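# Flip the long sand core end for end in its mould seat

## Task

Reverse the long sand core inside the mould so its rounded nose now rests in the semicircular notch and the core is fully seated; then release it.

## Robot and tools

Robot: two arms, left_arm (on the +y side) and right_arm. Each has six joints in this column order: waist, shoulder, elbow, wrist pitch, wrist yaw, wrist roll, plus a parallel gripper. The names are just labels and do not match the left or right of any picture.

Scene frame: origin on the table surface midway between the arms, +z up, +x outward across the table, +y toward left_arm. Positions are in metres, orientations are quaternions in w,x,y,z order. A gripper's fingers point along its own +z and close along its own y. The reported hand point sits between the finger pads, roughly 1 cm short of the tips, and may be off from the truth, especially when the arm is stretched far.

Tool execute_actions, argument actions: a list holding one item or nothing. An empty list only returns the current state. An item {"steps": N} with no rows is a wait of up to 300 control steps, counted from the previous result; time spent replying counts toward it. An item {"rows": [...], "steps": N} is a motion of 1 to 15 steps (default 15), each step 1/30 s. Each row drives one step; if rows run out, the last row repeats. Optional pictures (true/false) chooses whether camera images come back; by default they do.

Row layout: always 14 numbers, each between -1 and 1, even if one arm stays still. Numbers 1-6 are left_arm joint offsets, number 7 its gripper opening; numbers 8-13 are right_arm joint offsets, number 14 its gripper opening.

Joint numbers are offsets, not poses. They are added to the joint angles printed in the most recent result that lists them (before any such result exists, or for a later call inside the same reply, they count from where the arm is when the motion begins). They are not relative to the previous row. Scale: 1.0 equals 1.202 rad for waist, 1.258 shoulder, 1.238 elbow, 2.073 wrist pitch, 2.022 wrist yaw and 2.022 wrist roll. Stated joint ranges in rad: waist -2.618 to 3.054, shoulder 0.000 to 3.142, elbow 0.000 to 3.142, wrist pitch -1.571 to 1.571, wrist yaw -1.571 to 1.571, wrist roll -2.094 to 2.094. The true ends may differ by up to 0.036 rad either way. A request more than 0.036 rad beyond a range end is refused and nothing is sent. Requests past the real end are clipped there and the result may print "joint sent to its limit" (possibly about an earlier motion); lack of that line proves nothing.

Zero offsets mean "return to the reference angles", not "stay"; arms can sag under repeated zeros. To hold an arm, in the first call of a reply send offsets back to the angles you want, then zeros in later calls of that reply, extending the aim if a joint keeps falling short.

Gripper opening is absolute: +1 fully open (pad gap 0.094 m), -1 closed. Between the extremes the fingers go where grip_measured would read your number. To hold something, command about 0.03 below its grip_measured for a firm grip, less for a gentle one. Readings can be off by about 1 mm per gripper. Finger force tops out near 50-62 N per pad, lower on very thin parts, with a brief spike at first contact.

Speed: each joint target is kept within a fixed lead of the measured angle (waist 0.202 rad, shoulder 0.258, elbow 0.238, wrist pitch 0.573, wrist yaw and roll 0.522), and if targets would move the hand more than 70 mm from where it is, all joints of that arm are scaled back. Big offsets therefore need several actions. Between calls the arms keep heading for the last row you sent until they have all nearly stopped or a step is HELD; fingers still in motion finish moving. The simulation runs on while you think and write.

Result lines: the state line gives each arm's hand position and quaternion. Joint positions and Joint velocities give six joints (rad, rad/s) then the pad gap (m, m/s) per arm. grip_measured is the finger opening on the command scale. JOINT TORQUES are total drive outputs, nonzero even unloaded, with per-arm offset, scaling and noise. "joint command not followed" means the clearance check altered or blocked joint targets on some steps; the rest of the row still ran. HELD marks steps where all or part of your row was not sent. MOTOR HOT appears from 75 °C; at 90 °C that arm halts for 10 s; at 100 °C it goes limp and drops until cool; these appear as OVER-TEMPERATURE FAULT. Holding loads heats motors, so avoid long static holds.

Tool zoom_image: camera (cam_high, cam_low, cam_left_wrist, cam_right_wrist) and region [x0, y0, x1, y1] in image pixels from the top-left, no larger than 504 by 504. It enlarges part of that camera's latest image. All four images are 504x504; wrist cameras are fisheye and move with their hand. Calibration lists K, distortion and T_world_to_cam per camera, with small errors of a few mm and degrees.

Tool finished_scene, argument scene: the number of the current scene. Replying with no tool call ends everything.

Avoid: knocking anything off the table, dropping or slipping the core, slamming, pressing hard, and letting the arms collide or push on each other. Expect occasional brief tugs on the held core or nudges to loose items. Smooth, efficient motion is preferred.

Each tool is called as name(argument=value, ...) on one line, values as JSON.

## Session

execute_actions(actions=[])

Scene clock: 0.00 s of 5200.00 s.
left_arm: end_effector_position=(+0.0738, +0.0126, +0.0998) grip_measured=+1.000 end_effector_quat_wxyz=(-0.257, -0.285, +0.915, -0.125) | right_arm: end_effector_position=(+0.1601, -0.1132, +0.2588) grip_measured=+1.000 end_effector_quat_wxyz=(+0.536, -0.246, +0.797, +0.128)
Joint positions: left_arm=[-1.064  1.826  1.364 -0.995  0.57  -1.631  0.094] | right_arm=[ 1.094  0.759  0.771 -0.527  0.65   0.265  0.094]
Joint velocities: left_arm=[ 0.002 -0.002 -0.007  0.022 -0.066 -0.007  0.   ] | right_arm=[-0.017  0.012  0.002 -0.051  0.022 -0.081  0.   ]
Joint torques (N m, as the arm reports them, + toward a larger angle): no reading
Motor temperatures (°C, as the motors report them): left_arm=[26 25 27 25 28 26] | right_arm=[27 27 26 29 27 25]

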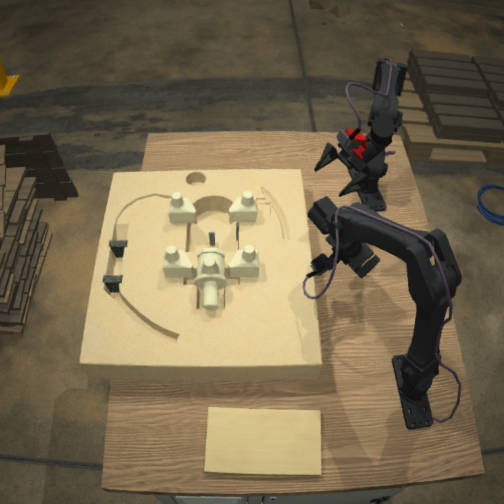

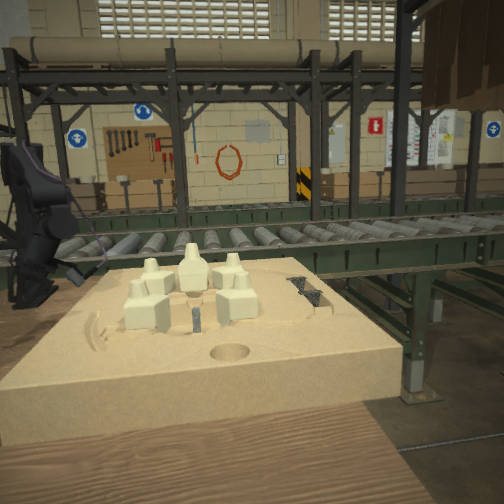

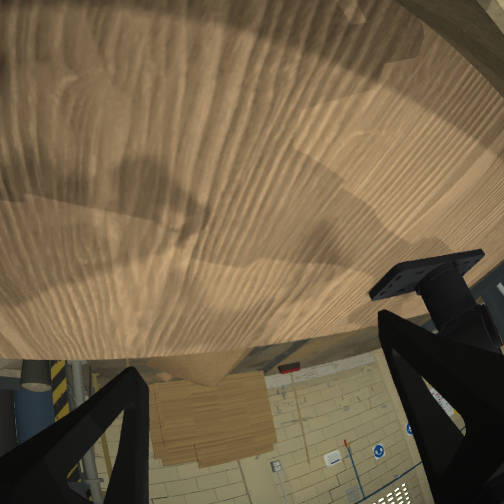

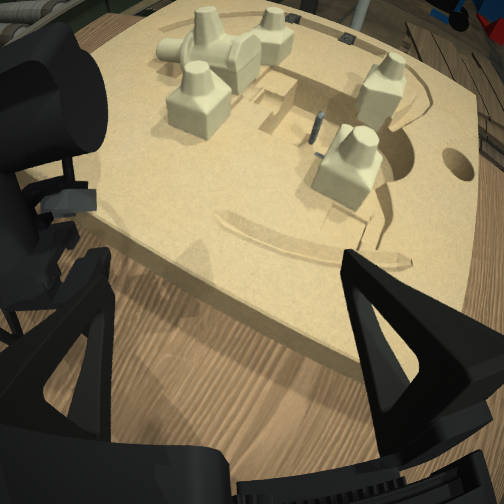

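zoom_image(camera="cam_high", region=[140, 170, 300, 330])

zoom_image(camera="cam_right_wrist", region=[140, 0, 420, 220])

zoom_image(camera="cam_low", region=[100, 220, 280, 360])

Region (140, 170, 300, 330) of cam_high's 504x504 image, scaled by 3.150, with more detail than that image has.

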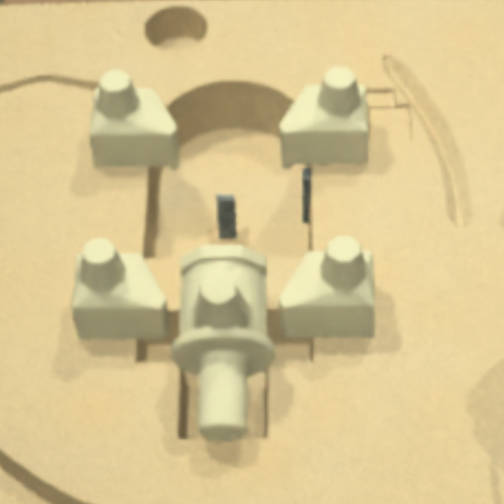

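Region (140, 0, 420, 220) of cam_right_wrist's 504x504 image, scaled by 1.800, with more detail than that image has; it fills the top 396 rows of this view, and the rest is white.

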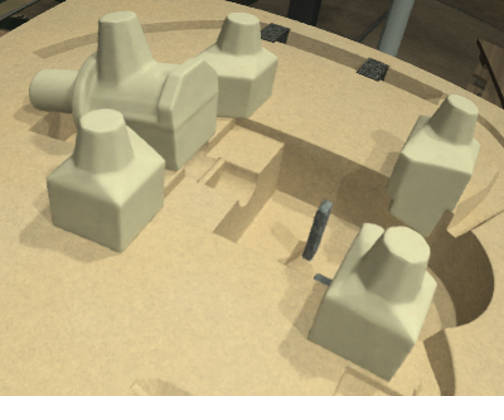

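Region (100, 220, 280, 360) of cam_low's 504x504 image, scaled by 2.800, with more detail than that image has.

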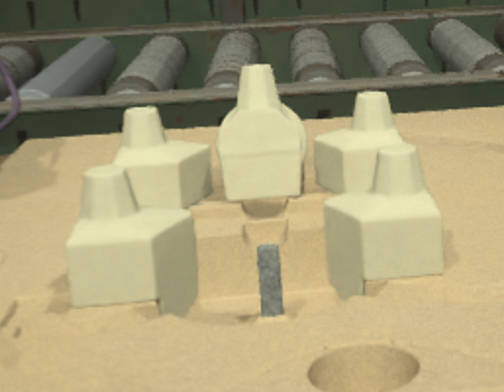

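execute_actions(actions=[{"rows":[[0,0,0,0,0,0,1,-1,-0.3,-0.2,0,0,0,1]]}], pictures=false)

execute_actions(actions=[{"rows":[[0.1,-0.3,0.1,-0.2,-0.28,0,1,-0.6,0,0,0,0,0,1]]}], pictures=false)

execute_actions(actions=[{"steps":20}], pictures=false)

Scene clock: 4.43 s of 5200.00 s.
left_arm: end_effector_position=(+0.0738, +0.0126, +0.0998) grip_measured=+1.000 end_effector_quat_wxyz=(-0.257, -0.285, +0.915, -0.125) | right_arm: end_effector_position=(+0.2044, -0.3798, +0.2318) grip_measured=+1.000 end_effector_quat_wxyz=(+0.578, +0.189, +0.784, -0.125)
Joint positions: left_arm=[-1.064  1.826  1.364 -0.995  0.57  -1.631  0.094] | right_arm=[ 0.073  0.389  0.526 -0.522  0.645  0.264  0.094]
Joint velocities: left_arm=[ 0.007 -0.012 -0.012  0.022 -0.037 -0.007  0.   ] | right_arm=[-2.103  0.007 -0.017 -0.051 -0.022  0.051  0.   ]
Joint torques (N m, as the arm reports them, + toward a larger angle): left_arm=[-0.02 -8.32  5.63  0.61  0.31 -0.04] | right_arm=[-0.06  0.62  7.91  1.53  0.28 -0.01]
Motor temperatures (°C, as the motors report them): left_arm=[26 26 27 26 28 26] | right_arm=[27 27 27 30 27 25]
Steps of this call (steps 1 to 90: nothing new was sent; then 0.93 s passed at rest; steps 91 to 105: all 15 steps of this action). Readings (joint positions):
91: left_arm=[-1.064 1.826 1.364 -0.995 0.570 -1.631] | right_arm=[1.072 0.735 0.744 -0.501 0.639 0.263]
92: left_arm=[-1.064 1.826 1.364 -0.995 0.570 -1.631] | right_arm=[1.016 0.675 0.686 -0.477 0.633 0.263]
94: left_arm=[-1.064 1.826 1.364 -0.995 0.570 -1.631] | right_arm=[0.875 0.516 0.573 -0.500 0.636 0.263]
98: left_arm=[-1.064 1.826 1.364 -0.995 0.570 -1.631] | right_arm=[0.580 0.389 0.526 -0.529 0.646 0.264]
105: the state above

Scene clock: 4.93 s of 5200.00 s.
left_arm: end_effector_position=(+0.1351, +0.1377, +0.2130) grip_measured=+1.000 end_effector_quat_wxyz=(+0.013, -0.361, +0.923, -0.131) | right_arm: end_effector_position=(+0.1124, -0.5149, +0.2326) grip_measured=+1.000 end_effector_quat_wxyz=(+0.499, +0.452, +0.666, -0.320)
Joint positions: left_arm=[-0.947  1.429  1.483 -1.367  0.056 -1.631  0.094] | right_arm=[-0.643  0.389  0.526 -0.519  0.647  0.264  0.094]
Joint velocities: left_arm=[ 0.002  0.076 -0.002 -0.374 -0.227 -0.051  0.   ] | right_arm=[ 0.002  0.012 -0.017 -0.007  0.037 -0.051  0.   ]
Joint torques (N m, as the arm reports them, + toward a larger angle): left_arm=[ 0.3  -3.49  6.15  0.82 -0.1  -0.03] | right_arm=[-0.44  1.17  8.21  1.59  0.15 -0.01]
Motor temperatures (°C, as the motors report them): left_arm=[26 26 28 26 28 26] | right_arm=[27 27 27 30 27 25]
Steps of this call (steps 1 to 15: all 15 steps of this action). Readings (joint positions):
1: left_arm=[-1.061 1.819 1.369 -1.012 0.538 -1.631] | right_arm=[0.000 0.389 0.526 -0.522 0.644 0.264]
2: left_arm=[-1.052 1.804 1.373 -1.048 0.488 -1.631] | right_arm=[-0.072 0.389 0.526 -0.521 0.643 0.264]
4: left_arm=[-1.019 1.747 1.386 -1.119 0.392 -1.631] | right_arm=[-0.217 0.389 0.526 -0.520 0.642 0.264]
8: left_arm=[-0.963 1.586 1.426 -1.228 0.227 -1.631] | right_arm=[-0.507 0.389 0.526 -0.519 0.640 0.264]
15: the state above

Scene clock: 5.60 s of 5200.00 s.
left_arm: end_effector_position=(+0.1365, +0.1467, +0.2064) grip_measured=+1.000 end_effector_quat_wxyz=(+0.024, -0.365, +0.925, -0.102) | right_arm: end_effector_position=(+0.1124, -0.5149, +0.2326) grip_measured=+1.000 end_effector_quat_wxyz=(+0.499, +0.452, +0.666, -0.320)
Joint positions: left_arm=[-0.947  1.446  1.483 -1.399  0.018 -1.631  0.094] | right_arm=[-0.643  0.389  0.526 -0.519  0.647  0.264  0.094]
Joint velocities: left_arm=[ 0.007  0.002  0.002 -0.051  0.022 -0.051  0.   ] | right_arm=[-0.002  0.002  0.002 -0.007 -0.051 -0.037  0.   ]
Joint torques (N m, as the arm reports them, + toward a larger angle): left_arm=[ 0.28 -4.62  6.11  0.7  -0.16 -0.02] | right_arm=[-0.42  1.2   8.22  1.6   0.14 -0.02]
Motor temperatures (°C, as the motors report them): left_arm=[26 26 28 26 28 26] | right_arm=[27 27 27 30 27 25]
Steps of this call (steps 1 to 20: the robot went on to your last target). Readings (joint positions):
1: left_arm=[-0.947 1.433 1.483 -1.376 0.048 -1.631] | right_arm=[-0.643 0.389 0.526 -0.519 0.647 0.264]
2: left_arm=[-0.947 1.438 1.483 -1.382 0.042 -1.631] | right_arm=[-0.643 0.389 0.526 -0.519 0.647 0.264]
4: left_arm=[-0.947 1.444 1.483 -1.389 0.033 -1.631] | right_arm=[-0.643 0.389 0.526 -0.519 0.647 0.264]
8: left_arm=[-0.947 1.446 1.483 -1.395 0.024 -1.631] | right_arm=[-0.643 0.389 0.526 -0.519 0.647 0.264]
20: the state above

execute_actions(actions=[{"rows":[[0.2,0.1,0.3,-0.07,-0.02,-0.08,0.4,0,0,0,0,0,0,1],[0.2,0.1,0.3,-0.07,-0.02,-0.08,0.4,0,0,0,0,0,0,1],[0.2,0.1,0.3,-0.07,-0.02,-0.08,0.4,0,0,0,0,0,0,1],[0.2,0.1,0.3,-0.07,-0.02,-0.08,0.4,0,0,0,0,0,0,1],[0.45,0.52,0.58,-0.075,-0.02,-0.08,0.4,0,0,0,0,0,0,1]]}], pictures=false)

execute_actions(actions=[{"steps":30}])

Scene clock: 8.63 s of 5200.00 s.
left_arm: end_effector_position=(+0.3660, +0.2318, +0.1668) grip_measured=+0.402 end_effector_quat_wxyz=(+0.033, -0.664, +0.745, -0.043) | right_arm: end_effector_position=(+0.1125, -0.5149, +0.2328) grip_measured=+1.000 end_effector_quat_wxyz=(+0.500, +0.452, +0.666, -0.320)
Joint positions: left_arm=[-0.392  2.128  2.174 -1.508 -0.015 -1.778  0.066] | right_arm=[-0.643  0.389  0.526 -0.518  0.647  0.264  0.094]
Joint velocities: left_arm=[ 0.022  0.901  0.002 -0.139 -0.007 -0.081 -0.   ] | right_arm=[ 0.012 -0.002 -0.007  0.022 -0.037 -0.081  0.   ]
Joint torques (N m, as the arm reports them, + toward a larger angle): left_arm=[ -1.35 -16.83   7.63   0.35  -0.08  -0.09] | right_arm=[-0.02  1.22  8.23  1.63  0.16 -0.02]
Motor temperatures (°C, as the motors report them): left_arm=[26 26 28 26 28 26] | right_arm=[27 27 27 31 27 25]
Steps of this call (steps 1 to 15: the robot went on to your last target; steps 16 to 76: nothing new was sent; steps 77 to 91: all 15 steps of this action). Readings (joint positions):
77: left_arm=[-0.925 1.464 1.515 -1.432 0.027 -1.651] | right_arm=[-0.643 0.389 0.526 -0.519 0.647 0.264]
78: left_arm=[-0.874 1.504 1.589 -1.480 0.031 -1.679] | right_arm=[-0.643 0.389 0.526 -0.518 0.647 0.264]
80: left_arm=[-0.757 1.570 1.731 -1.490 0.014 -1.718] | right_arm=[-0.643 0.389 0.526 -0.518 0.647 0.264]
84: left_arm=[-0.558 1.761 2.001 -1.514 0.006 -1.753] | right_arm=[-0.643 0.389 0.526 -0.518 0.647 0.264]
91: the state above

Scene clock: 9.63 s of 5200.00 s.
left_arm: end_effector_position=(+0.3569, +0.2313, +0.1700) grip_measured=+0.402 end_effector_quat_wxyz=(+0.027, -0.665, +0.746, -0.034) | right_arm: end_effector_position=(+0.1125, -0.5149, +0.2328) grip_measured=+1.000 end_effector_quat_wxyz=(+0.500, +0.452, +0.666, -0.320)
Joint positions: left_arm=[-0.4    2.118  2.174 -1.541 -0.014 -1.787  0.066] | right_arm=[-0.643  0.389  0.526 -0.518  0.647  0.264  0.094]
Joint velocities: left_arm=[-0.022 -0.002  0.002  0.037 -0.037  0.007 -0.001] | right_arm=[-0.017 -0.012 -0.017 -0.007  0.007 -0.007  0.   ]
Joint torques (N m, as the arm reports them, + toward a larger angle): left_arm=[ -0.52 -11.82   7.62   0.46  -0.09  -0.09] | right_arm=[-0.02  1.21  8.23  1.64  0.16 -0.01]
Motor temperatures (°C, as the motors report them): left_arm=[26 26 28 26 28 26] | right_arm=[27 27 27 31 27 25]
Steps of this call (steps 1 to 30: the robot went on to your last target). Readings (joint positions):
1: left_arm=[-0.392 2.153 2.174 -1.512 -0.015 -1.780] | right_arm=[-0.643 0.389 0.526 -0.518 0.647 0.264]
2: left_arm=[-0.394 2.167 2.174 -1.515 -0.015 -1.781] | right_arm=[-0.643 0.389 0.526 -0.518 0.647 0.264]
4: left_arm=[-0.398 2.170 2.174 -1.521 -0.014 -1.783] | right_arm=[-0.643 0.389 0.526 -0.518 0.647 0.264]
8: left_arm=[-0.400 2.135 2.174 -1.532 -0.014 -1.785] | right_arm=[-0.643 0.389 0.526 -0.518 0.647 0.264]
30: the state above
All arms were judged still, so your last target was given up. Only a new action makes them travel on or press farther. Fingers that are still opening or closing keep moving.
camera_calibration (this result's frames):
cam_left_wrist: T_world_to_cam=[[0.916323, -0.383767, 0.11435, -0.253225], [-0.395096, -0.819944, 0.414236, 0.2995], [-0.0652094, -0.424753, -0.902958, 0.38212], [0, 0, 0, 1]] pos_world=[0.375285, 0.310701, 0.249931]
cam_right_wrist: T_world_to_cam=[[-0.954539, -0.290354, -0.0674572, -0.035482], [-0.214595, 0.826422, -0.520553, 0.585084], [0.206893, -0.482412, -0.85116, 0.0453819], [0, 0, 0, 1]] pos_world=[0.0822981, -0.471936, 0.340801]

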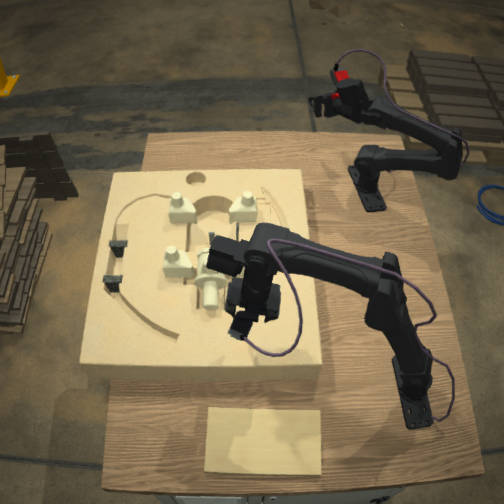

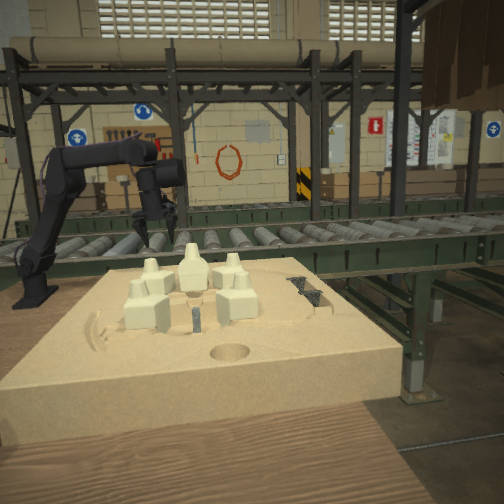

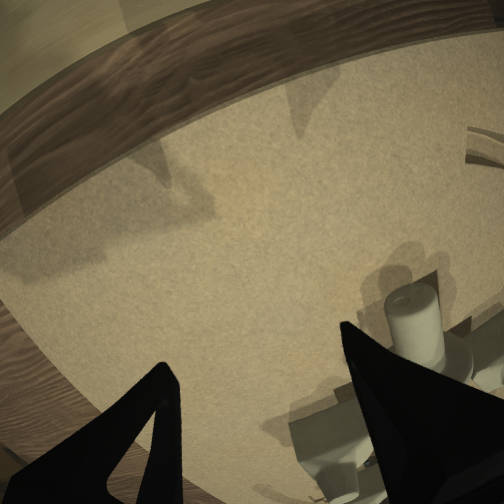

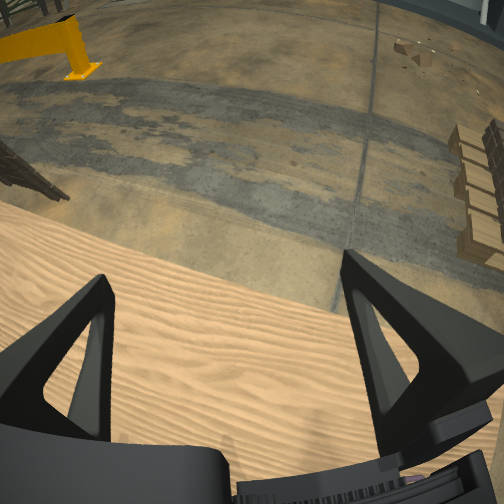

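execute_actions(actions=[{"rows":[[0.05,-0.02,0,0.1,0,0.88,0.4,0,0,0,0,0,0,1],[0.05,-0.02,0,0.2,0,0.88,0.4,0,0,0,0,0,0,1],[0.05,-0.02,0,0.35,0,0.88,0.4,0,0,0,0,0,0,1]]}], pictures=false)

execute_actions(actions=[{"steps":20}], pictures=false)

execute_actions(actions=[{"rows":[[-0.13,0,-0.08,0,0,0,0.4,0,0,0,0,0,0,1]]}])

Scene clock: 14.87 s of 5200.00 s.
left_arm: end_effector_position=(+0.5080, +0.2144, +0.2369) grip_measured=+0.402 end_effector_quat_wxyz=(+0.347, -0.087, +0.925, -0.128) | right_arm: end_effector_position=(+0.1125, -0.5149, +0.2329) grip_measured=+1.000 end_effector_quat_wxyz=(+0.500, +0.452, +0.666, -0.320)
Joint positions: left_arm=[-0.34   2.118  2.174 -0.869 -0.007 -0.454  0.066] | right_arm=[-0.643  0.389  0.526 -0.517  0.647  0.264  0.094]
Joint velocities: left_arm=[ 0.002 -0.002  0.002  0.344  0.037  2.777 -0.001] | right_arm=[ 0.002 -0.002  0.017 -0.051 -0.022  0.081  0.   ]
Joint torques (N m, as the arm reports them, + toward a larger angle): left_arm=[ -0.05 -13.25   6.41   1.54  -0.07  -0.04] | right_arm=[-0.02  1.2   8.24  1.64  0.16 -0.01]
Motor temperatures (°C, as the motors report them): left_arm=[26 28 28 26 28 26] | right_arm=[27 27 28 32 27 25]
Steps of this call (steps 1 to 90: nothing new was sent; then 1.73 s passed at rest; steps 91 to 105: all 15 steps of this action). Readings (joint positions):
91: left_arm=[-0.396 2.118 2.174 -1.530 -0.011 -1.718] | right_arm=[-0.643 0.389 0.526 -0.518 0.647 0.264]
92: left_arm=[-0.388 2.118 2.174 -1.485 -0.007 -1.622] | right_arm=[-0.643 0.389 0.526 -0.518 0.647 0.264]
94: left_arm=[-0.368 2.118 2.174 -1.339 -0.006 -1.479] | right_arm=[-0.643 0.389 0.526 -0.517 0.647 0.264]
98: left_arm=[-0.342 2.118 2.174 -1.057 -0.006 -1.133] | right_arm=[-0.643 0.389 0.526 -0.517 0.647 0.264]
105: the state above

Scene clock: 15.53 s of 5200.00 s.
left_arm: end_effector_position=(+0.5135, +0.2133, +0.2423) grip_measured=+0.402 end_effector_quat_wxyz=(+0.381, +0.115, +0.916, -0.051) | right_arm: end_effector_position=(+0.1125, -0.5150, +0.2329) grip_measured=+1.000 end_effector_quat_wxyz=(+0.500, +0.452, +0.666, -0.320)
Joint positions: left_arm=[-0.34   2.118  2.174 -0.837 -0.009 -0.018  0.066] | right_arm=[-0.643  0.389  0.526 -0.517  0.647  0.264  0.094]
Joint velocities: left_arm=[ 0.012  0.002 -0.007  0.007 -0.037  0.007  0.001] | right_arm=[ 0.002 -0.002  0.007  0.007 -0.037 -0.037  0.   ]
Joint torques (N m, as the arm reports them, + toward a larger angle): left_arm=[  0.01 -13.22   6.47   1.63  -0.04   0.03] | right_arm=[-0.04  1.2   8.23  1.64  0.16 -0.01]
Motor temperatures (°C, as the motors report them): left_arm=[26 28 28 26 28 26] | right_arm=[27 27 28 32 27 25]
Steps of this call (steps 1 to 20: the robot went on to your last target). Readings (joint positions):
1: left_arm=[-0.340 2.118 2.174 -0.861 -0.007 -0.367] | right_arm=[-0.643 0.389 0.526 -0.517 0.647 0.264]
2: left_arm=[-0.340 2.118 2.174 -0.854 -0.007 -0.296] | right_arm=[-0.643 0.389 0.526 -0.517 0.647 0.264]
4: left_arm=[-0.340 2.118 2.174 -0.847 -0.008 -0.194] | right_arm=[-0.643 0.389 0.526 -0.517 0.647 0.264]
8: left_arm=[-0.340 2.118 2.174 -0.841 -0.008 -0.087] | right_arm=[-0.643 0.389 0.526 -0.517 0.647 0.264]
20: the state above

Scene clock: 16.03 s of 5200.00 s.
left_arm: end_effector_position=(+0.4750, +0.1322, +0.1970) grip_measured=+0.401 end_effector_quat_wxyz=(+0.331, +0.189, +0.922, -0.065) | right_arm: end_effector_position=(+0.1126, -0.5150, +0.2330) grip_measured=+1.000 end_effector_quat_wxyz=(+0.500, +0.452, +0.666, -0.320)
Joint positions: left_arm=[-0.501  2.132  2.078 -0.829 -0.023 -0.019  0.066] | right_arm=[-0.643  0.389  0.526 -0.517  0.647  0.264  0.094]
Joint velocities: left_arm=[ 0.007 -0.017 -0.012  0.007  0.051  0.022  0.001] | right_arm=[-0.017  0.012 -0.017 -0.022 -0.007  0.022  0.   ]
Joint torques (N m, as the arm reports them, + toward a larger angle): left_arm=[  0.36 -12.51   6.13   1.32   0.12  -0.01] | right_arm=[-0.03  1.21  8.23  1.63  0.16 -0.02]
Motor temperatures (°C, as the motors report them): left_arm=[26 28 28 26 28 26] | right_arm=[27 27 28 32 27 25]
Steps of this call (steps 1 to 15: all 15 steps of this action). Readings (joint positions):
1: left_arm=[-0.349 2.118 2.162 -0.831 -0.014 -0.018] | right_arm=[-0.643 0.389 0.526 -0.517 0.647 0.264]
2: left_arm=[-0.363 2.113 2.144 -0.826 -0.021 -0.018] | right_arm=[-0.643 0.389 0.526 -0.517 0.647 0.264]
4: left_arm=[-0.417 2.115 2.109 -0.826 -0.024 -0.018] | right_arm=[-0.643 0.389 0.526 -0.517 0.647 0.264]
8: left_arm=[-0.509 2.133 2.078 -0.820 -0.037 -0.019] | right_arm=[-0.643 0.389 0.526 -0.517 0.647 0.264]
15: the state above
camera_calibration (this result's frames):
cam_left_wrist: T_world_to_cam=[[-0.590203, -0.791586, -0.158276, 0.420608], [-0.763037, 0.611047, -0.210706, 0.362432], [0.263506, -0.00358933, -0.964651, 0.17241], [0, 0, 0, 1]] pos_world=[0.479362, 0.112103, 0.309254]
cam_right_wrist: T_world_to_cam=[[-0.95447, -0.29039, -0.0682698, -0.0352395], [-0.214067, 0.826145, -0.52121, 0.585204], [0.207755, -0.482865, -0.850693, 0.0450984], [0, 0, 0, 1]] pos_world=[0.0822687, -0.47192, 0.340974]

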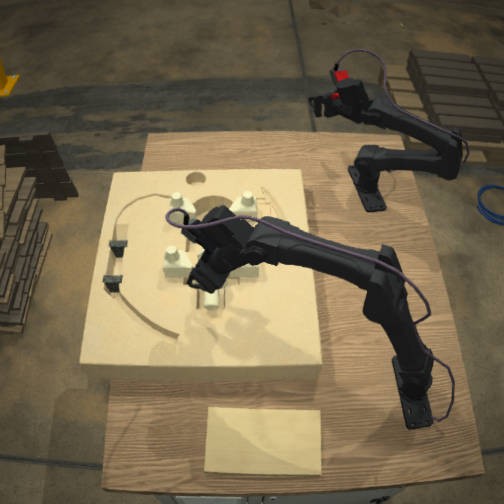

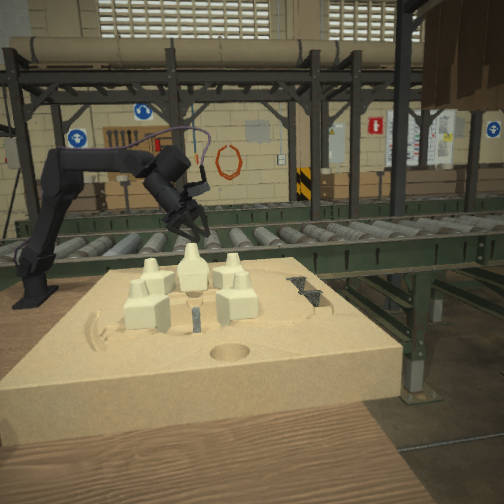

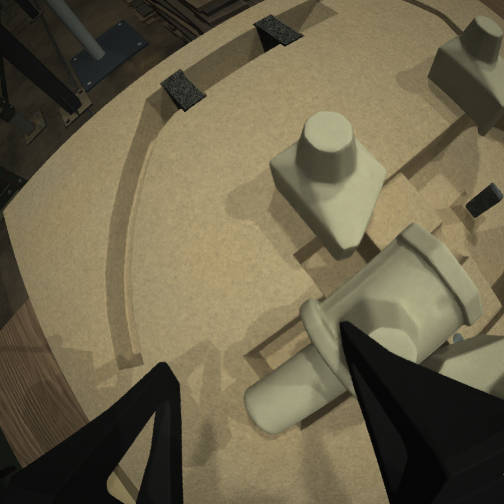

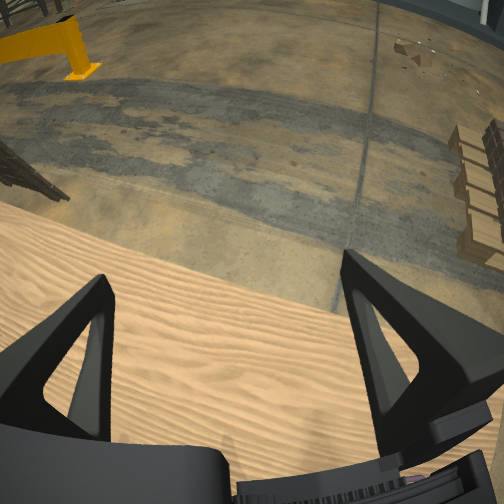

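execute_actions(actions=[{"rows":[[-0.04,-0.02,0.02,-0.02,0,-0.125,0.6,0,0,0,0,0,0,1],[-0.04,-0.02,0.02,-0.02,0,-0.125,0.6,0,0,0,0,0,0,1],[-0.075,-0.02,0.02,-0.02,0,-0.125,0.6,0,0,0,0,0,0,1]]}])

Scene clock: 20.40 s of 5200.00 s.
left_arm: end_effector_position=(+0.4426, +0.0862, +0.1919) grip_measured=+0.598 end_effector_quat_wxyz=(+0.299, +0.126, +0.939, -0.113) | right_arm: end_effector_position=(+0.1126, -0.5150, +0.2332) grip_measured=+1.000 end_effector_quat_wxyz=(+0.500, +0.452, +0.665, -0.320)
Joint positions: left_arm=[-0.599  2.13   2.078 -0.869 -0.021 -0.256  0.075] | right_arm=[-0.643  0.389  0.526 -0.516  0.647  0.264  0.094]
Joint velocities: left_arm=[ 0.046 -0.007  0.007 -0.066  0.007 -0.081  0.001] | right_arm=[ 0.002 -0.012 -0.017  0.007 -0.007  0.037  0.   ]
Joint torques (N m, as the arm reports them, + toward a larger angle): left_arm=[  0.47 -13.27   8.49   1.31  -0.04  -0.08] | right_arm=[-0.03  1.22  8.22  1.64  0.16 -0.02]
Motor temperatures (°C, as the motors report them): left_arm=[26 29 28 27 28 26] | right_arm=[27 27 28 33 27 25]
Steps of this call (steps 1 to 15: the robot went on to your last target; steps 16 to 90: nothing new was sent; then 0.87 s passed at rest; steps 91 to 105: all 15 steps of this action). Readings (joint positions):
91: left_arm=[-0.503 2.132 2.078 -0.831 -0.029 -0.052] | right_arm=[-0.643 0.389 0.526 -0.517 0.647 0.264]
92: left_arm=[-0.505 2.131 2.078 -0.833 -0.035 -0.096] | right_arm=[-0.643 0.389 0.526 -0.516 0.647 0.264]
94: left_arm=[-0.525 2.131 2.078 -0.835 -0.040 -0.161] | right_arm=[-0.643 0.389 0.526 -0.516 0.647 0.264]
98: left_arm=[-0.587 2.130 2.078 -0.854 -0.031 -0.222] | right_arm=[-0.643 0.389 0.526 -0.516 0.647 0.264]
105: the state above
camera_calibration (this result's frames):
cam_left_wrist: T_world_to_cam=[[-0.527707, -0.849385, -0.00838932, 0.312797], [-0.831642, 0.518643, -0.198446, 0.400703], [0.172909, -0.0977446, -0.980076, 0.226994], [0, 0, 0, 1]] pos_world=[0.459058, 0.0800508, 0.304614]
cam_right_wrist: T_world_to_cam=[[-0.954424, -0.290414, -0.0688115, -0.035078], [-0.213715, 0.82596, -0.521648, 0.585284], [0.208329, -0.483167, -0.850382, 0.0449092], [0, 0, 0, 1]] pos_world=[0.0822491, -0.47191, 0.341088]

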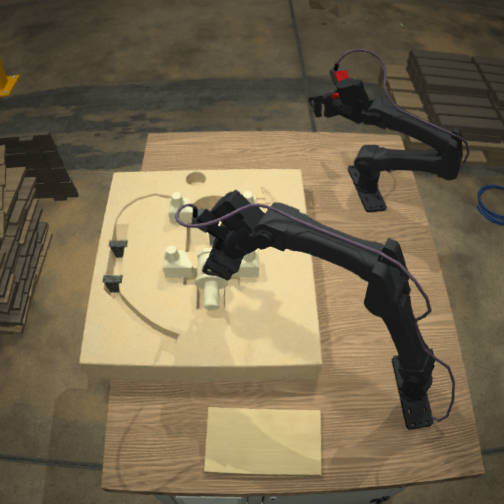

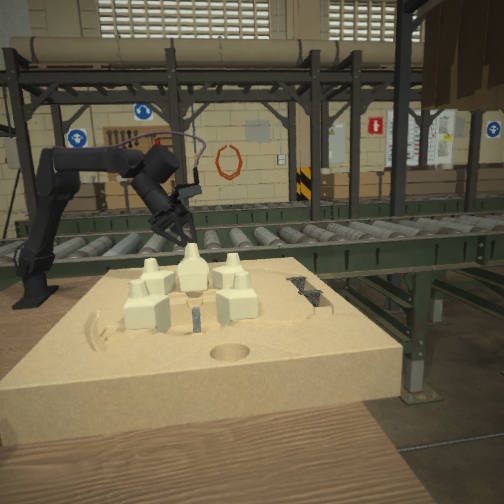

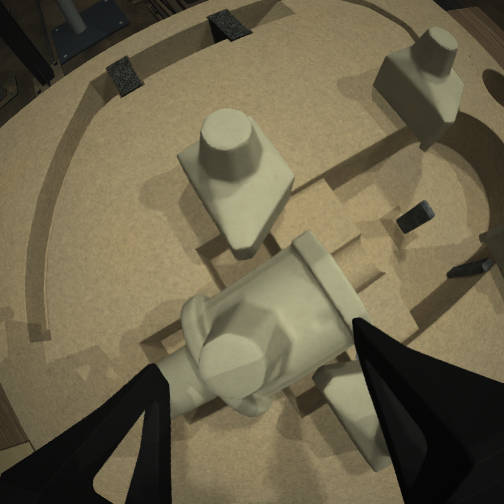

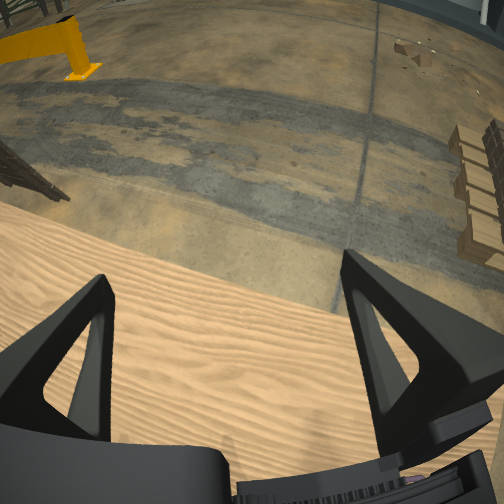

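execute_actions(actions=[{"rows":[[0.02,0.015,-0.01,0,0,0.125,0.6,0,0,0,0,0,0,1]]}])

Scene clock: 21.97 s of 5200.00 s.
left_arm: end_effector_position=(+0.4468, +0.0959, +0.1731) grip_measured=+0.598 end_effector_quat_wxyz=(+0.292, +0.230, +0.926, -0.069) | right_arm: end_effector_position=(+0.1126, -0.5150, +0.2332) grip_measured=+1.000 end_effector_quat_wxyz=(+0.500, +0.452, +0.665, -0.320)
Joint positions: left_arm=[-0.58   2.156  2.069 -0.875 -0.021 -0.018  0.075] | right_arm=[-0.643  0.389  0.526 -0.516  0.647  0.264  0.094]
Joint velocities: left_arm=[-0.007 -0.002 -0.002 -0.051 -0.037  0.11   0.001] | right_arm=[-0.002  0.002 -0.007 -0.037  0.022 -0.007  0.   ]
Joint torques (N m, as the arm reports them, + toward a larger angle): left_arm=[  0.45 -12.26   6.09   1.32   0.     0.01] | right_arm=[-0.03  1.21  8.24  1.64  0.16 -0.01]
Motor temperatures (°C, as the motors report them): left_arm=[26 29 28 27 28 26] | right_arm=[27 27 28 33 27 25]
Steps of this call (steps 1 to 15: the robot went on to your last target; steps 16 to 32: nothing new was sent; steps 33 to 47: all 15 steps of this action). Readings (joint positions):
33: left_arm=[-0.595 2.131 2.078 -0.872 -0.021 -0.231] | right_arm=[-0.643 0.389 0.526 -0.516 0.647 0.264]
34: left_arm=[-0.593 2.133 2.078 -0.872 -0.021 -0.186] | right_arm=[-0.643 0.389 0.526 -0.516 0.647 0.264]
36: left_arm=[-0.588 2.139 2.078 -0.872 -0.021 -0.122] | right_arm=[-0.643 0.389 0.526 -0.516 0.647 0.264]
40: left_arm=[-0.581 2.152 2.073 -0.872 -0.021 -0.054] | right_arm=[-0.643 0.389 0.526 -0.516 0.647 0.264]
47: the state above
camera_calibration (this result's frames):
cam_left_wrist: T_world_to_cam=[[-0.663405, -0.734958, -0.140465, 0.395679], [-0.722688, 0.677999, -0.134309, 0.320394], [0.193947, 0.0124109, -0.980934, 0.188957], [0, 0, 0, 1]] pos_world=[0.457393, 0.0712351, 0.283966]
cam_right_wrist: T_world_to_cam=[[-0.9544, -0.290426, -0.0690824, -0.0349972], [-0.213539, 0.825867, -0.521866, 0.585324], [0.208617, -0.483318, -0.850225, 0.0448146], [0, 0, 0, 1]] pos_world=[0.0822392, -0.471905, 0.341146]

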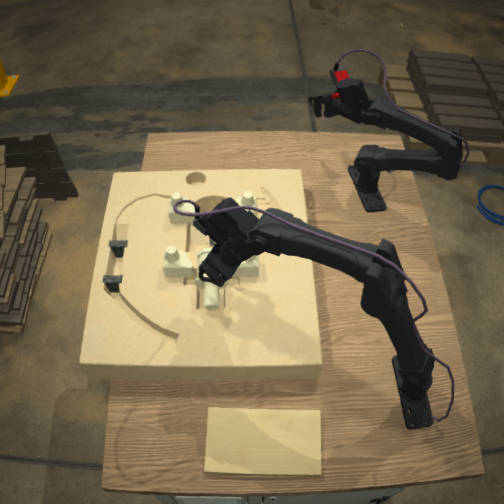

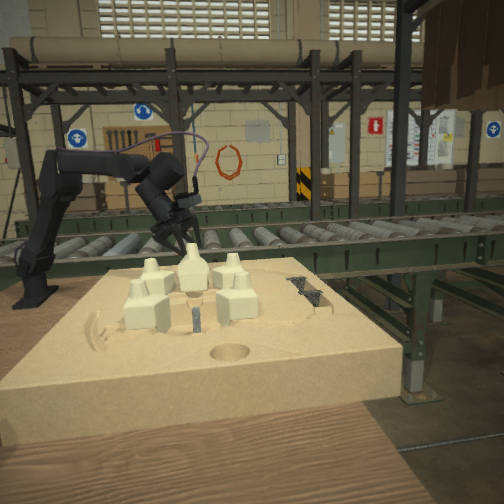

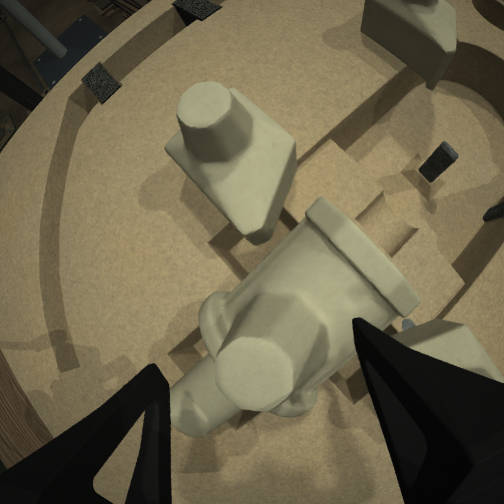

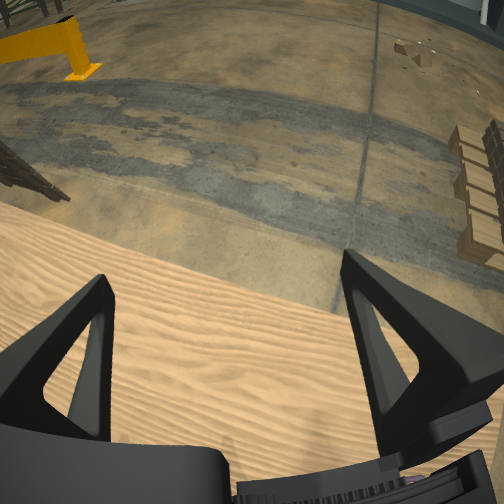

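execute_actions(actions=[{"rows":[[0.011,0.015,-0.012,0,0,0,0.3,0,0,0,0,0,0,1]]}])

zoom_image(camera="cam_low", region=[130, 190, 260, 320])

Scene clock: 23.37 s of 5200.00 s.
left_arm: end_effector_position=(+0.4473, +0.0979, +0.1578) grip_measured=+0.302 end_effector_quat_wxyz=(+0.277, +0.233, +0.930, -0.066) | right_arm: end_effector_position=(+0.1127, -0.5150, +0.2334) grip_measured=+1.000 end_effector_quat_wxyz=(+0.501, +0.452, +0.665, -0.320)
Joint positions: left_arm=[-0.575  2.178  2.06  -0.875 -0.015 -0.01   0.061] | right_arm=[-0.643  0.389  0.526 -0.515  0.647  0.264  0.094]
Joint velocities: left_arm=[ 0.002  0.022  0.007  0.022 -0.037  0.022 -0.002] | right_arm=[-0.007  0.002 -0.002  0.066 -0.022 -0.081  0.   ]
Joint torques (N m, as the arm reports them, + toward a larger angle): left_arm=[  0.64 -12.11   5.83   1.26  -0.04  -0.11] | right_arm=[-0.03  1.21  8.22  1.64  0.16 -0.01]
Motor temperatures (°C, as the motors report them): left_arm=[26 29 28 27 28 26] | right_arm=[27 27 28 33 27 25]
Steps of this call (steps 1 to 15: the robot went on to your last target; steps 16 to 27: nothing new was sent; steps 28 to 42: all 15 steps of this action). Readings (joint positions):
28: left_arm=[-0.580 2.158 2.069 -0.875 -0.021 -0.009] | right_arm=[-0.643 0.389 0.526 -0.515 0.647 0.264]
29: left_arm=[-0.580 2.159 2.069 -0.875 -0.021 -0.009] | right_arm=[-0.643 0.389 0.526 -0.515 0.647 0.264]
31: left_arm=[-0.578 2.167 2.069 -0.875 -0.021 -0.009] | right_arm=[-0.643 0.389 0.526 -0.515 0.647 0.264]
35: left_arm=[-0.575 2.178 2.061 -0.875 -0.017 -0.010] | right_arm=[-0.643 0.389 0.526 -0.515 0.647 0.264]
42: the state above
camera_calibration (this result's frames):
cam_left_wrist: T_world_to_cam=[[-0.670254, -0.730135, -0.132901, 0.39669], [-0.723142, 0.682797, -0.10418, 0.312297], [0.16681, 0.0262796, -0.985639, 0.185399], [0, 0, 0, 1]] pos_world=[0.460791, 0.0715297, 0.267993]
cam_right_wrist: T_world_to_cam=[[-0.954354, -0.290451, -0.069624, -0.0348358], [-0.213186, 0.825682, -0.522303, 0.585404], [0.209191, -0.483619, -0.849913, 0.0446252], [0, 0, 0, 1]] pos_world=[0.0822194, -0.471894, 0.341261]

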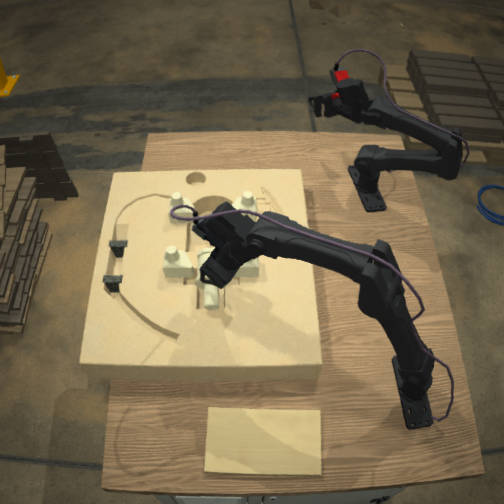

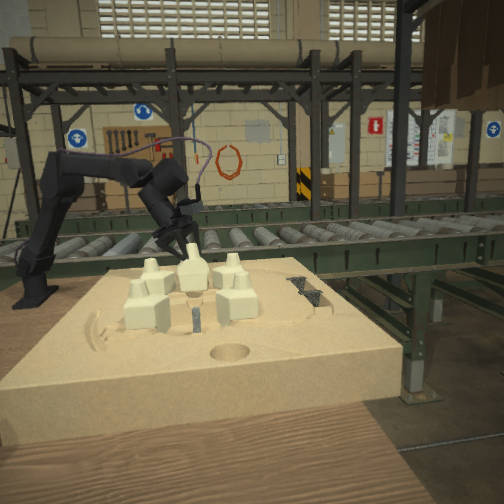

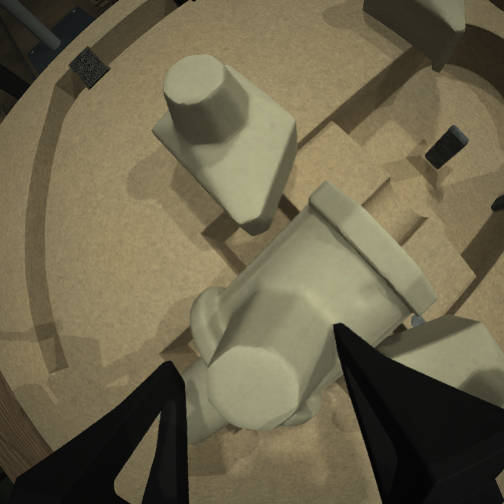

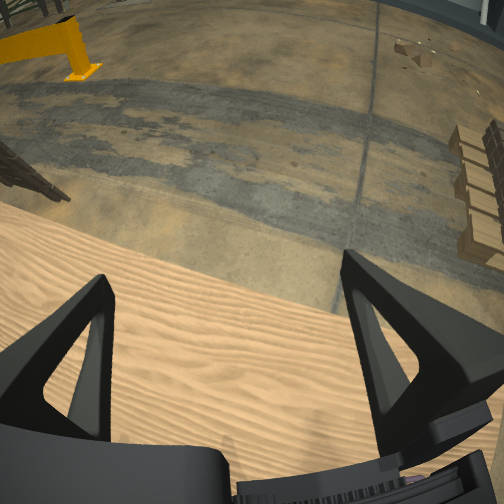

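Region (130, 190, 260, 320) of cam_low's 504x504 image, scaled by 3.877, with more detail than that image has.

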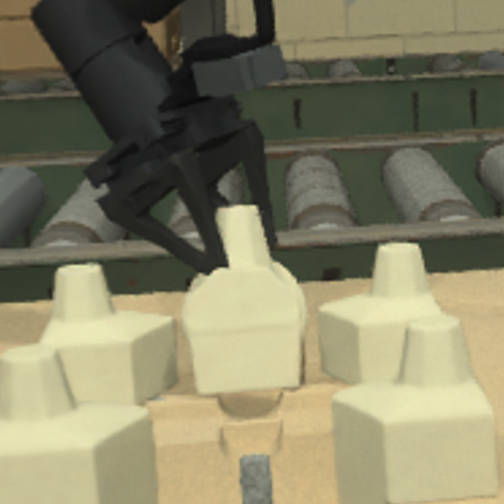

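Deep enough; close.

execute_actions(actions=[{"rows":[[0.01,-0.01,0,0,0,0,0,0,0,0,0,0,0,1],[0.01,-0.01,0,0,0,0,-0.15,0,0,0,0,0,0,1],[0.01,-0.01,0,0,0,0,-0.25,0,0,0,0,0,0,1],[0.01,-0.01,0,0,0,0,-0.35,0,0,0,0,0,0,1]]}])

Scene clock: 24.70 s of 5200.00 s.
left_arm: end_effector_position=(+0.4501, +0.0966, +0.1629) grip_measured=-0.220 end_effector_quat_wxyz=(+0.286, +0.233, +0.927, -0.070) | right_arm: end_effector_position=(+0.1127, -0.5151, +0.2335) grip_measured=+1.000 end_effector_quat_wxyz=(+0.501, +0.453, +0.665, -0.320)
Joint positions: left_arm=[-0.573  2.173  2.06  -0.859 -0.01  -0.007  0.037] | right_arm=[-0.643  0.389  0.526 -0.514  0.647  0.264  0.094]
Joint velocities: left_arm=[-0.002  0.007 -0.012  0.051  0.037 -0.037 -0.   ] | right_arm=[ 0.017  0.002  0.002  0.051 -0.051  0.022  0.   ]
Joint torques (N m, as the arm reports them, + toward a larger angle): left_arm=[  0.91 -12.42   6.37   1.13  -0.06  -0.06] | right_arm=[-0.03  1.23  8.23  1.64  0.16 -0.02]
Motor temperatures (°C, as the motors report them): left_arm=[26 30 28 27 28 26] | right_arm=[27 27 28 33 27 25]
Steps of this call (steps 1 to 15: the robot went on to your last target; steps 16 to 25: nothing new was sent; steps 26 to 40: all 15 steps of this action). Readings (joint positions):
26: left_arm=[-0.575 2.178 2.060 -0.875 -0.009 -0.010] | right_arm=[-0.643 0.389 0.526 -0.515 0.647 0.264]
27: left_arm=[-0.576 2.178 2.060 -0.875 -0.004 -0.010] | right_arm=[-0.643 0.389 0.526 -0.515 0.647 0.264]
29: left_arm=[-0.575 2.177 2.060 -0.861 -0.015 -0.008] | right_arm=[-0.643 0.389 0.526 -0.514 0.647 0.264]
33: left_arm=[-0.574 2.173 2.060 -0.859 -0.011 -0.007] | right_arm=[-0.643 0.389 0.526 -0.514 0.647 0.264]
40: the state above
camera_calibration (this result's frames):
cam_left_wrist: T_world_to_cam=[[-0.670375, -0.729538, -0.135541, 0.398688], [-0.718824, 0.683808, -0.125292, 0.317158], [0.18409, 0.0134377, -0.982818, 0.18297], [0, 0, 0, 1]] pos_world=[0.461569, 0.0715236, 0.273602]
cam_right_wrist: T_world_to_cam=[[-0.954306, -0.290476, -0.0701656, -0.0346744], [-0.212833, 0.825497, -0.52274, 0.585484], [0.209765, -0.483921, -0.8496, 0.0444357], [0, 0, 0, 1]] pos_world=[0.0821996, -0.471884, 0.341376]

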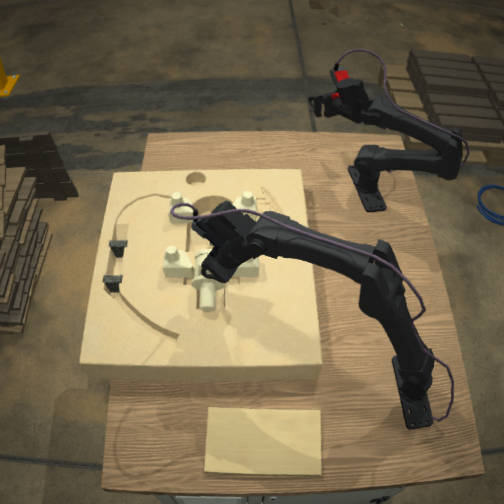

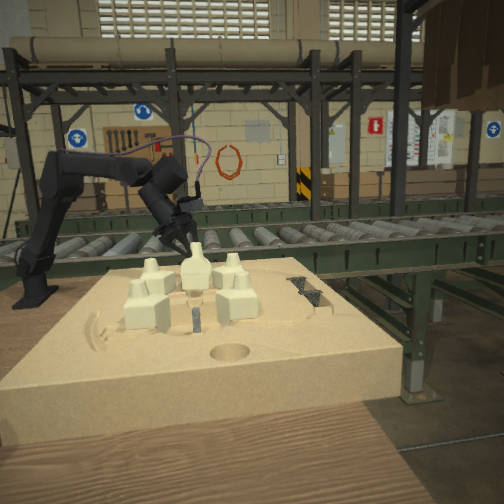

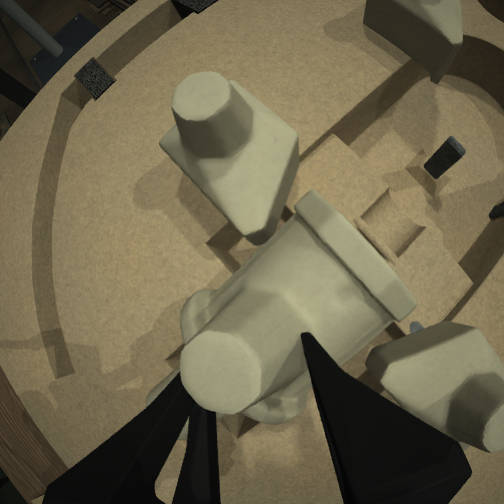

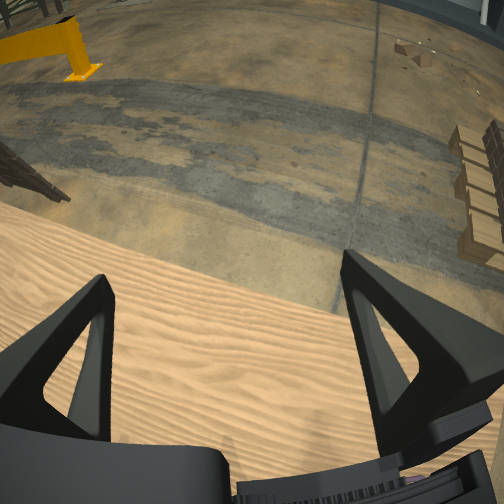

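execute_actions(actions=[{"rows":[[0.005,-0.01,0.01,0,0,0,0.3,0,0,0,0,0,0,1],[0.005,-0.01,0.01,0,0,0,0.3,0,0,0,0,0,0,1],[0.012,-0.01,0.01,0,0,0,0.4,0,0,0,0,0,0,1],[0.022,-0.01,0.01,0.03,0,0,0.4,0,0,0,0,0,0,1]]}])

zoom_image(camera="cam_low", region=[130, 190, 260, 320])

Scene clock: 26.33 s of 5200.00 s.
left_arm: end_effector_position=(+0.4609, +0.1016, +0.1679) grip_measured=+0.398 end_effector_quat_wxyz=(+0.303, +0.224, +0.923, -0.074) | right_arm: end_effector_position=(+0.1128, -0.5151, +0.2336) grip_measured=+1.000 end_effector_quat_wxyz=(+0.501, +0.453, +0.665, -0.320)
Joint positions: left_arm=[-0.554  2.173  2.06  -0.824 -0.003 -0.007  0.066] | right_arm=[-0.643  0.389  0.526 -0.514  0.647  0.264  0.094]
Joint velocities: left_arm=[-0.017  0.002  0.012  0.022 -0.037 -0.066 -0.   ] | right_arm=[-0.007 -0.002  0.002 -0.051 -0.022  0.022  0.   ]
Joint torques (N m, as the arm reports them, + toward a larger angle): left_arm=[  0.61 -12.83   7.48   1.49  -0.07  -0.03] | right_arm=[-0.02  1.21  8.23  1.63  0.16 -0.01]
Motor temperatures (°C, as the motors report them): left_arm=[26 30 29 27 28 26] | right_arm=[27 27 28 33 27 25]
Steps of this call (steps 1 to 15: the robot went on to your last target; steps 16 to 34: nothing new was sent; steps 35 to 49: all 15 steps of this action). Readings (joint positions):
35: left_arm=[-0.573 2.173 2.060 -0.859 -0.010 -0.007] | right_arm=[-0.643 0.389 0.526 -0.514 0.647 0.264]
36: left_arm=[-0.573 2.173 2.060 -0.859 -0.010 -0.007] | right_arm=[-0.643 0.389 0.526 -0.514 0.647 0.264]
38: left_arm=[-0.571 2.173 2.060 -0.859 -0.010 -0.007] | right_arm=[-0.643 0.389 0.526 -0.514 0.647 0.264]
42: left_arm=[-0.557 2.173 2.060 -0.833 -0.010 -0.007] | right_arm=[-0.643 0.389 0.526 -0.514 0.647 0.264]
49: the state above
camera_calibration (this result's frames):
cam_left_wrist: T_world_to_cam=[[-0.655202, -0.742618, -0.138668, 0.405166], [-0.725144, 0.6697, -0.160211, 0.33228], [0.211841, -0.00441598, -0.977294, 0.173956], [0, 0, 0, 1]] pos_world=[0.469566, 0.0791234, 0.279425]
cam_right_wrist: T_world_to_cam=[[-0.954283, -0.290488, -0.0704364, -0.0345937], [-0.212657, 0.825404, -0.522958, 0.585524], [0.210052, -0.484071, -0.849443, 0.0443409], [0, 0, 0, 1]] pos_world=[0.0821896, -0.471879, 0.341433]

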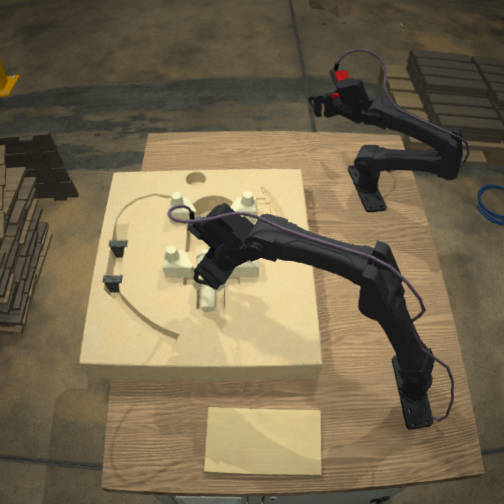

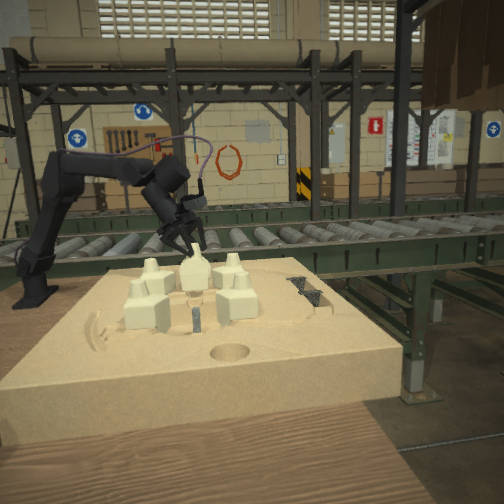

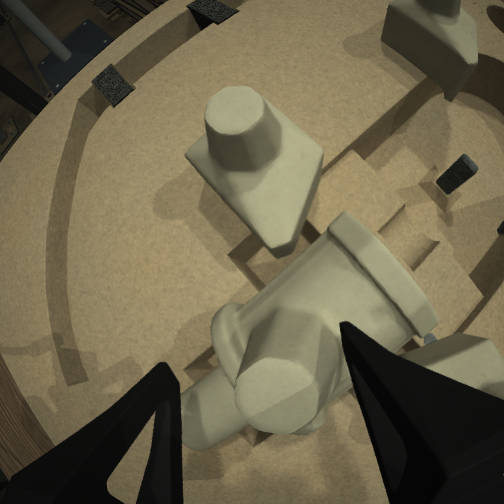

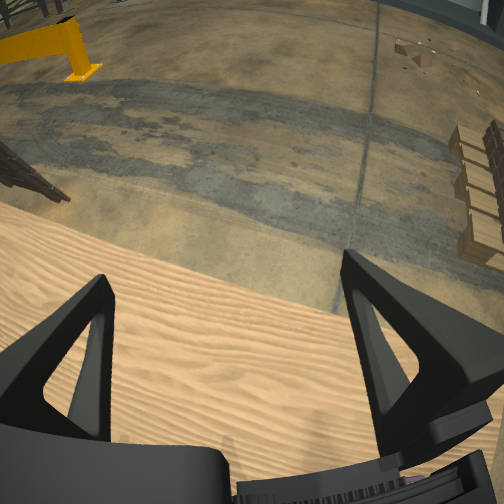

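Region (130, 190, 260, 320) of cam_low's 504x504 image, scaled by 3.877, with more detail than that image has.

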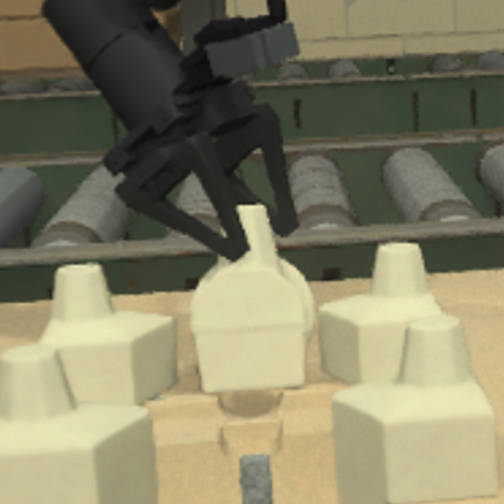

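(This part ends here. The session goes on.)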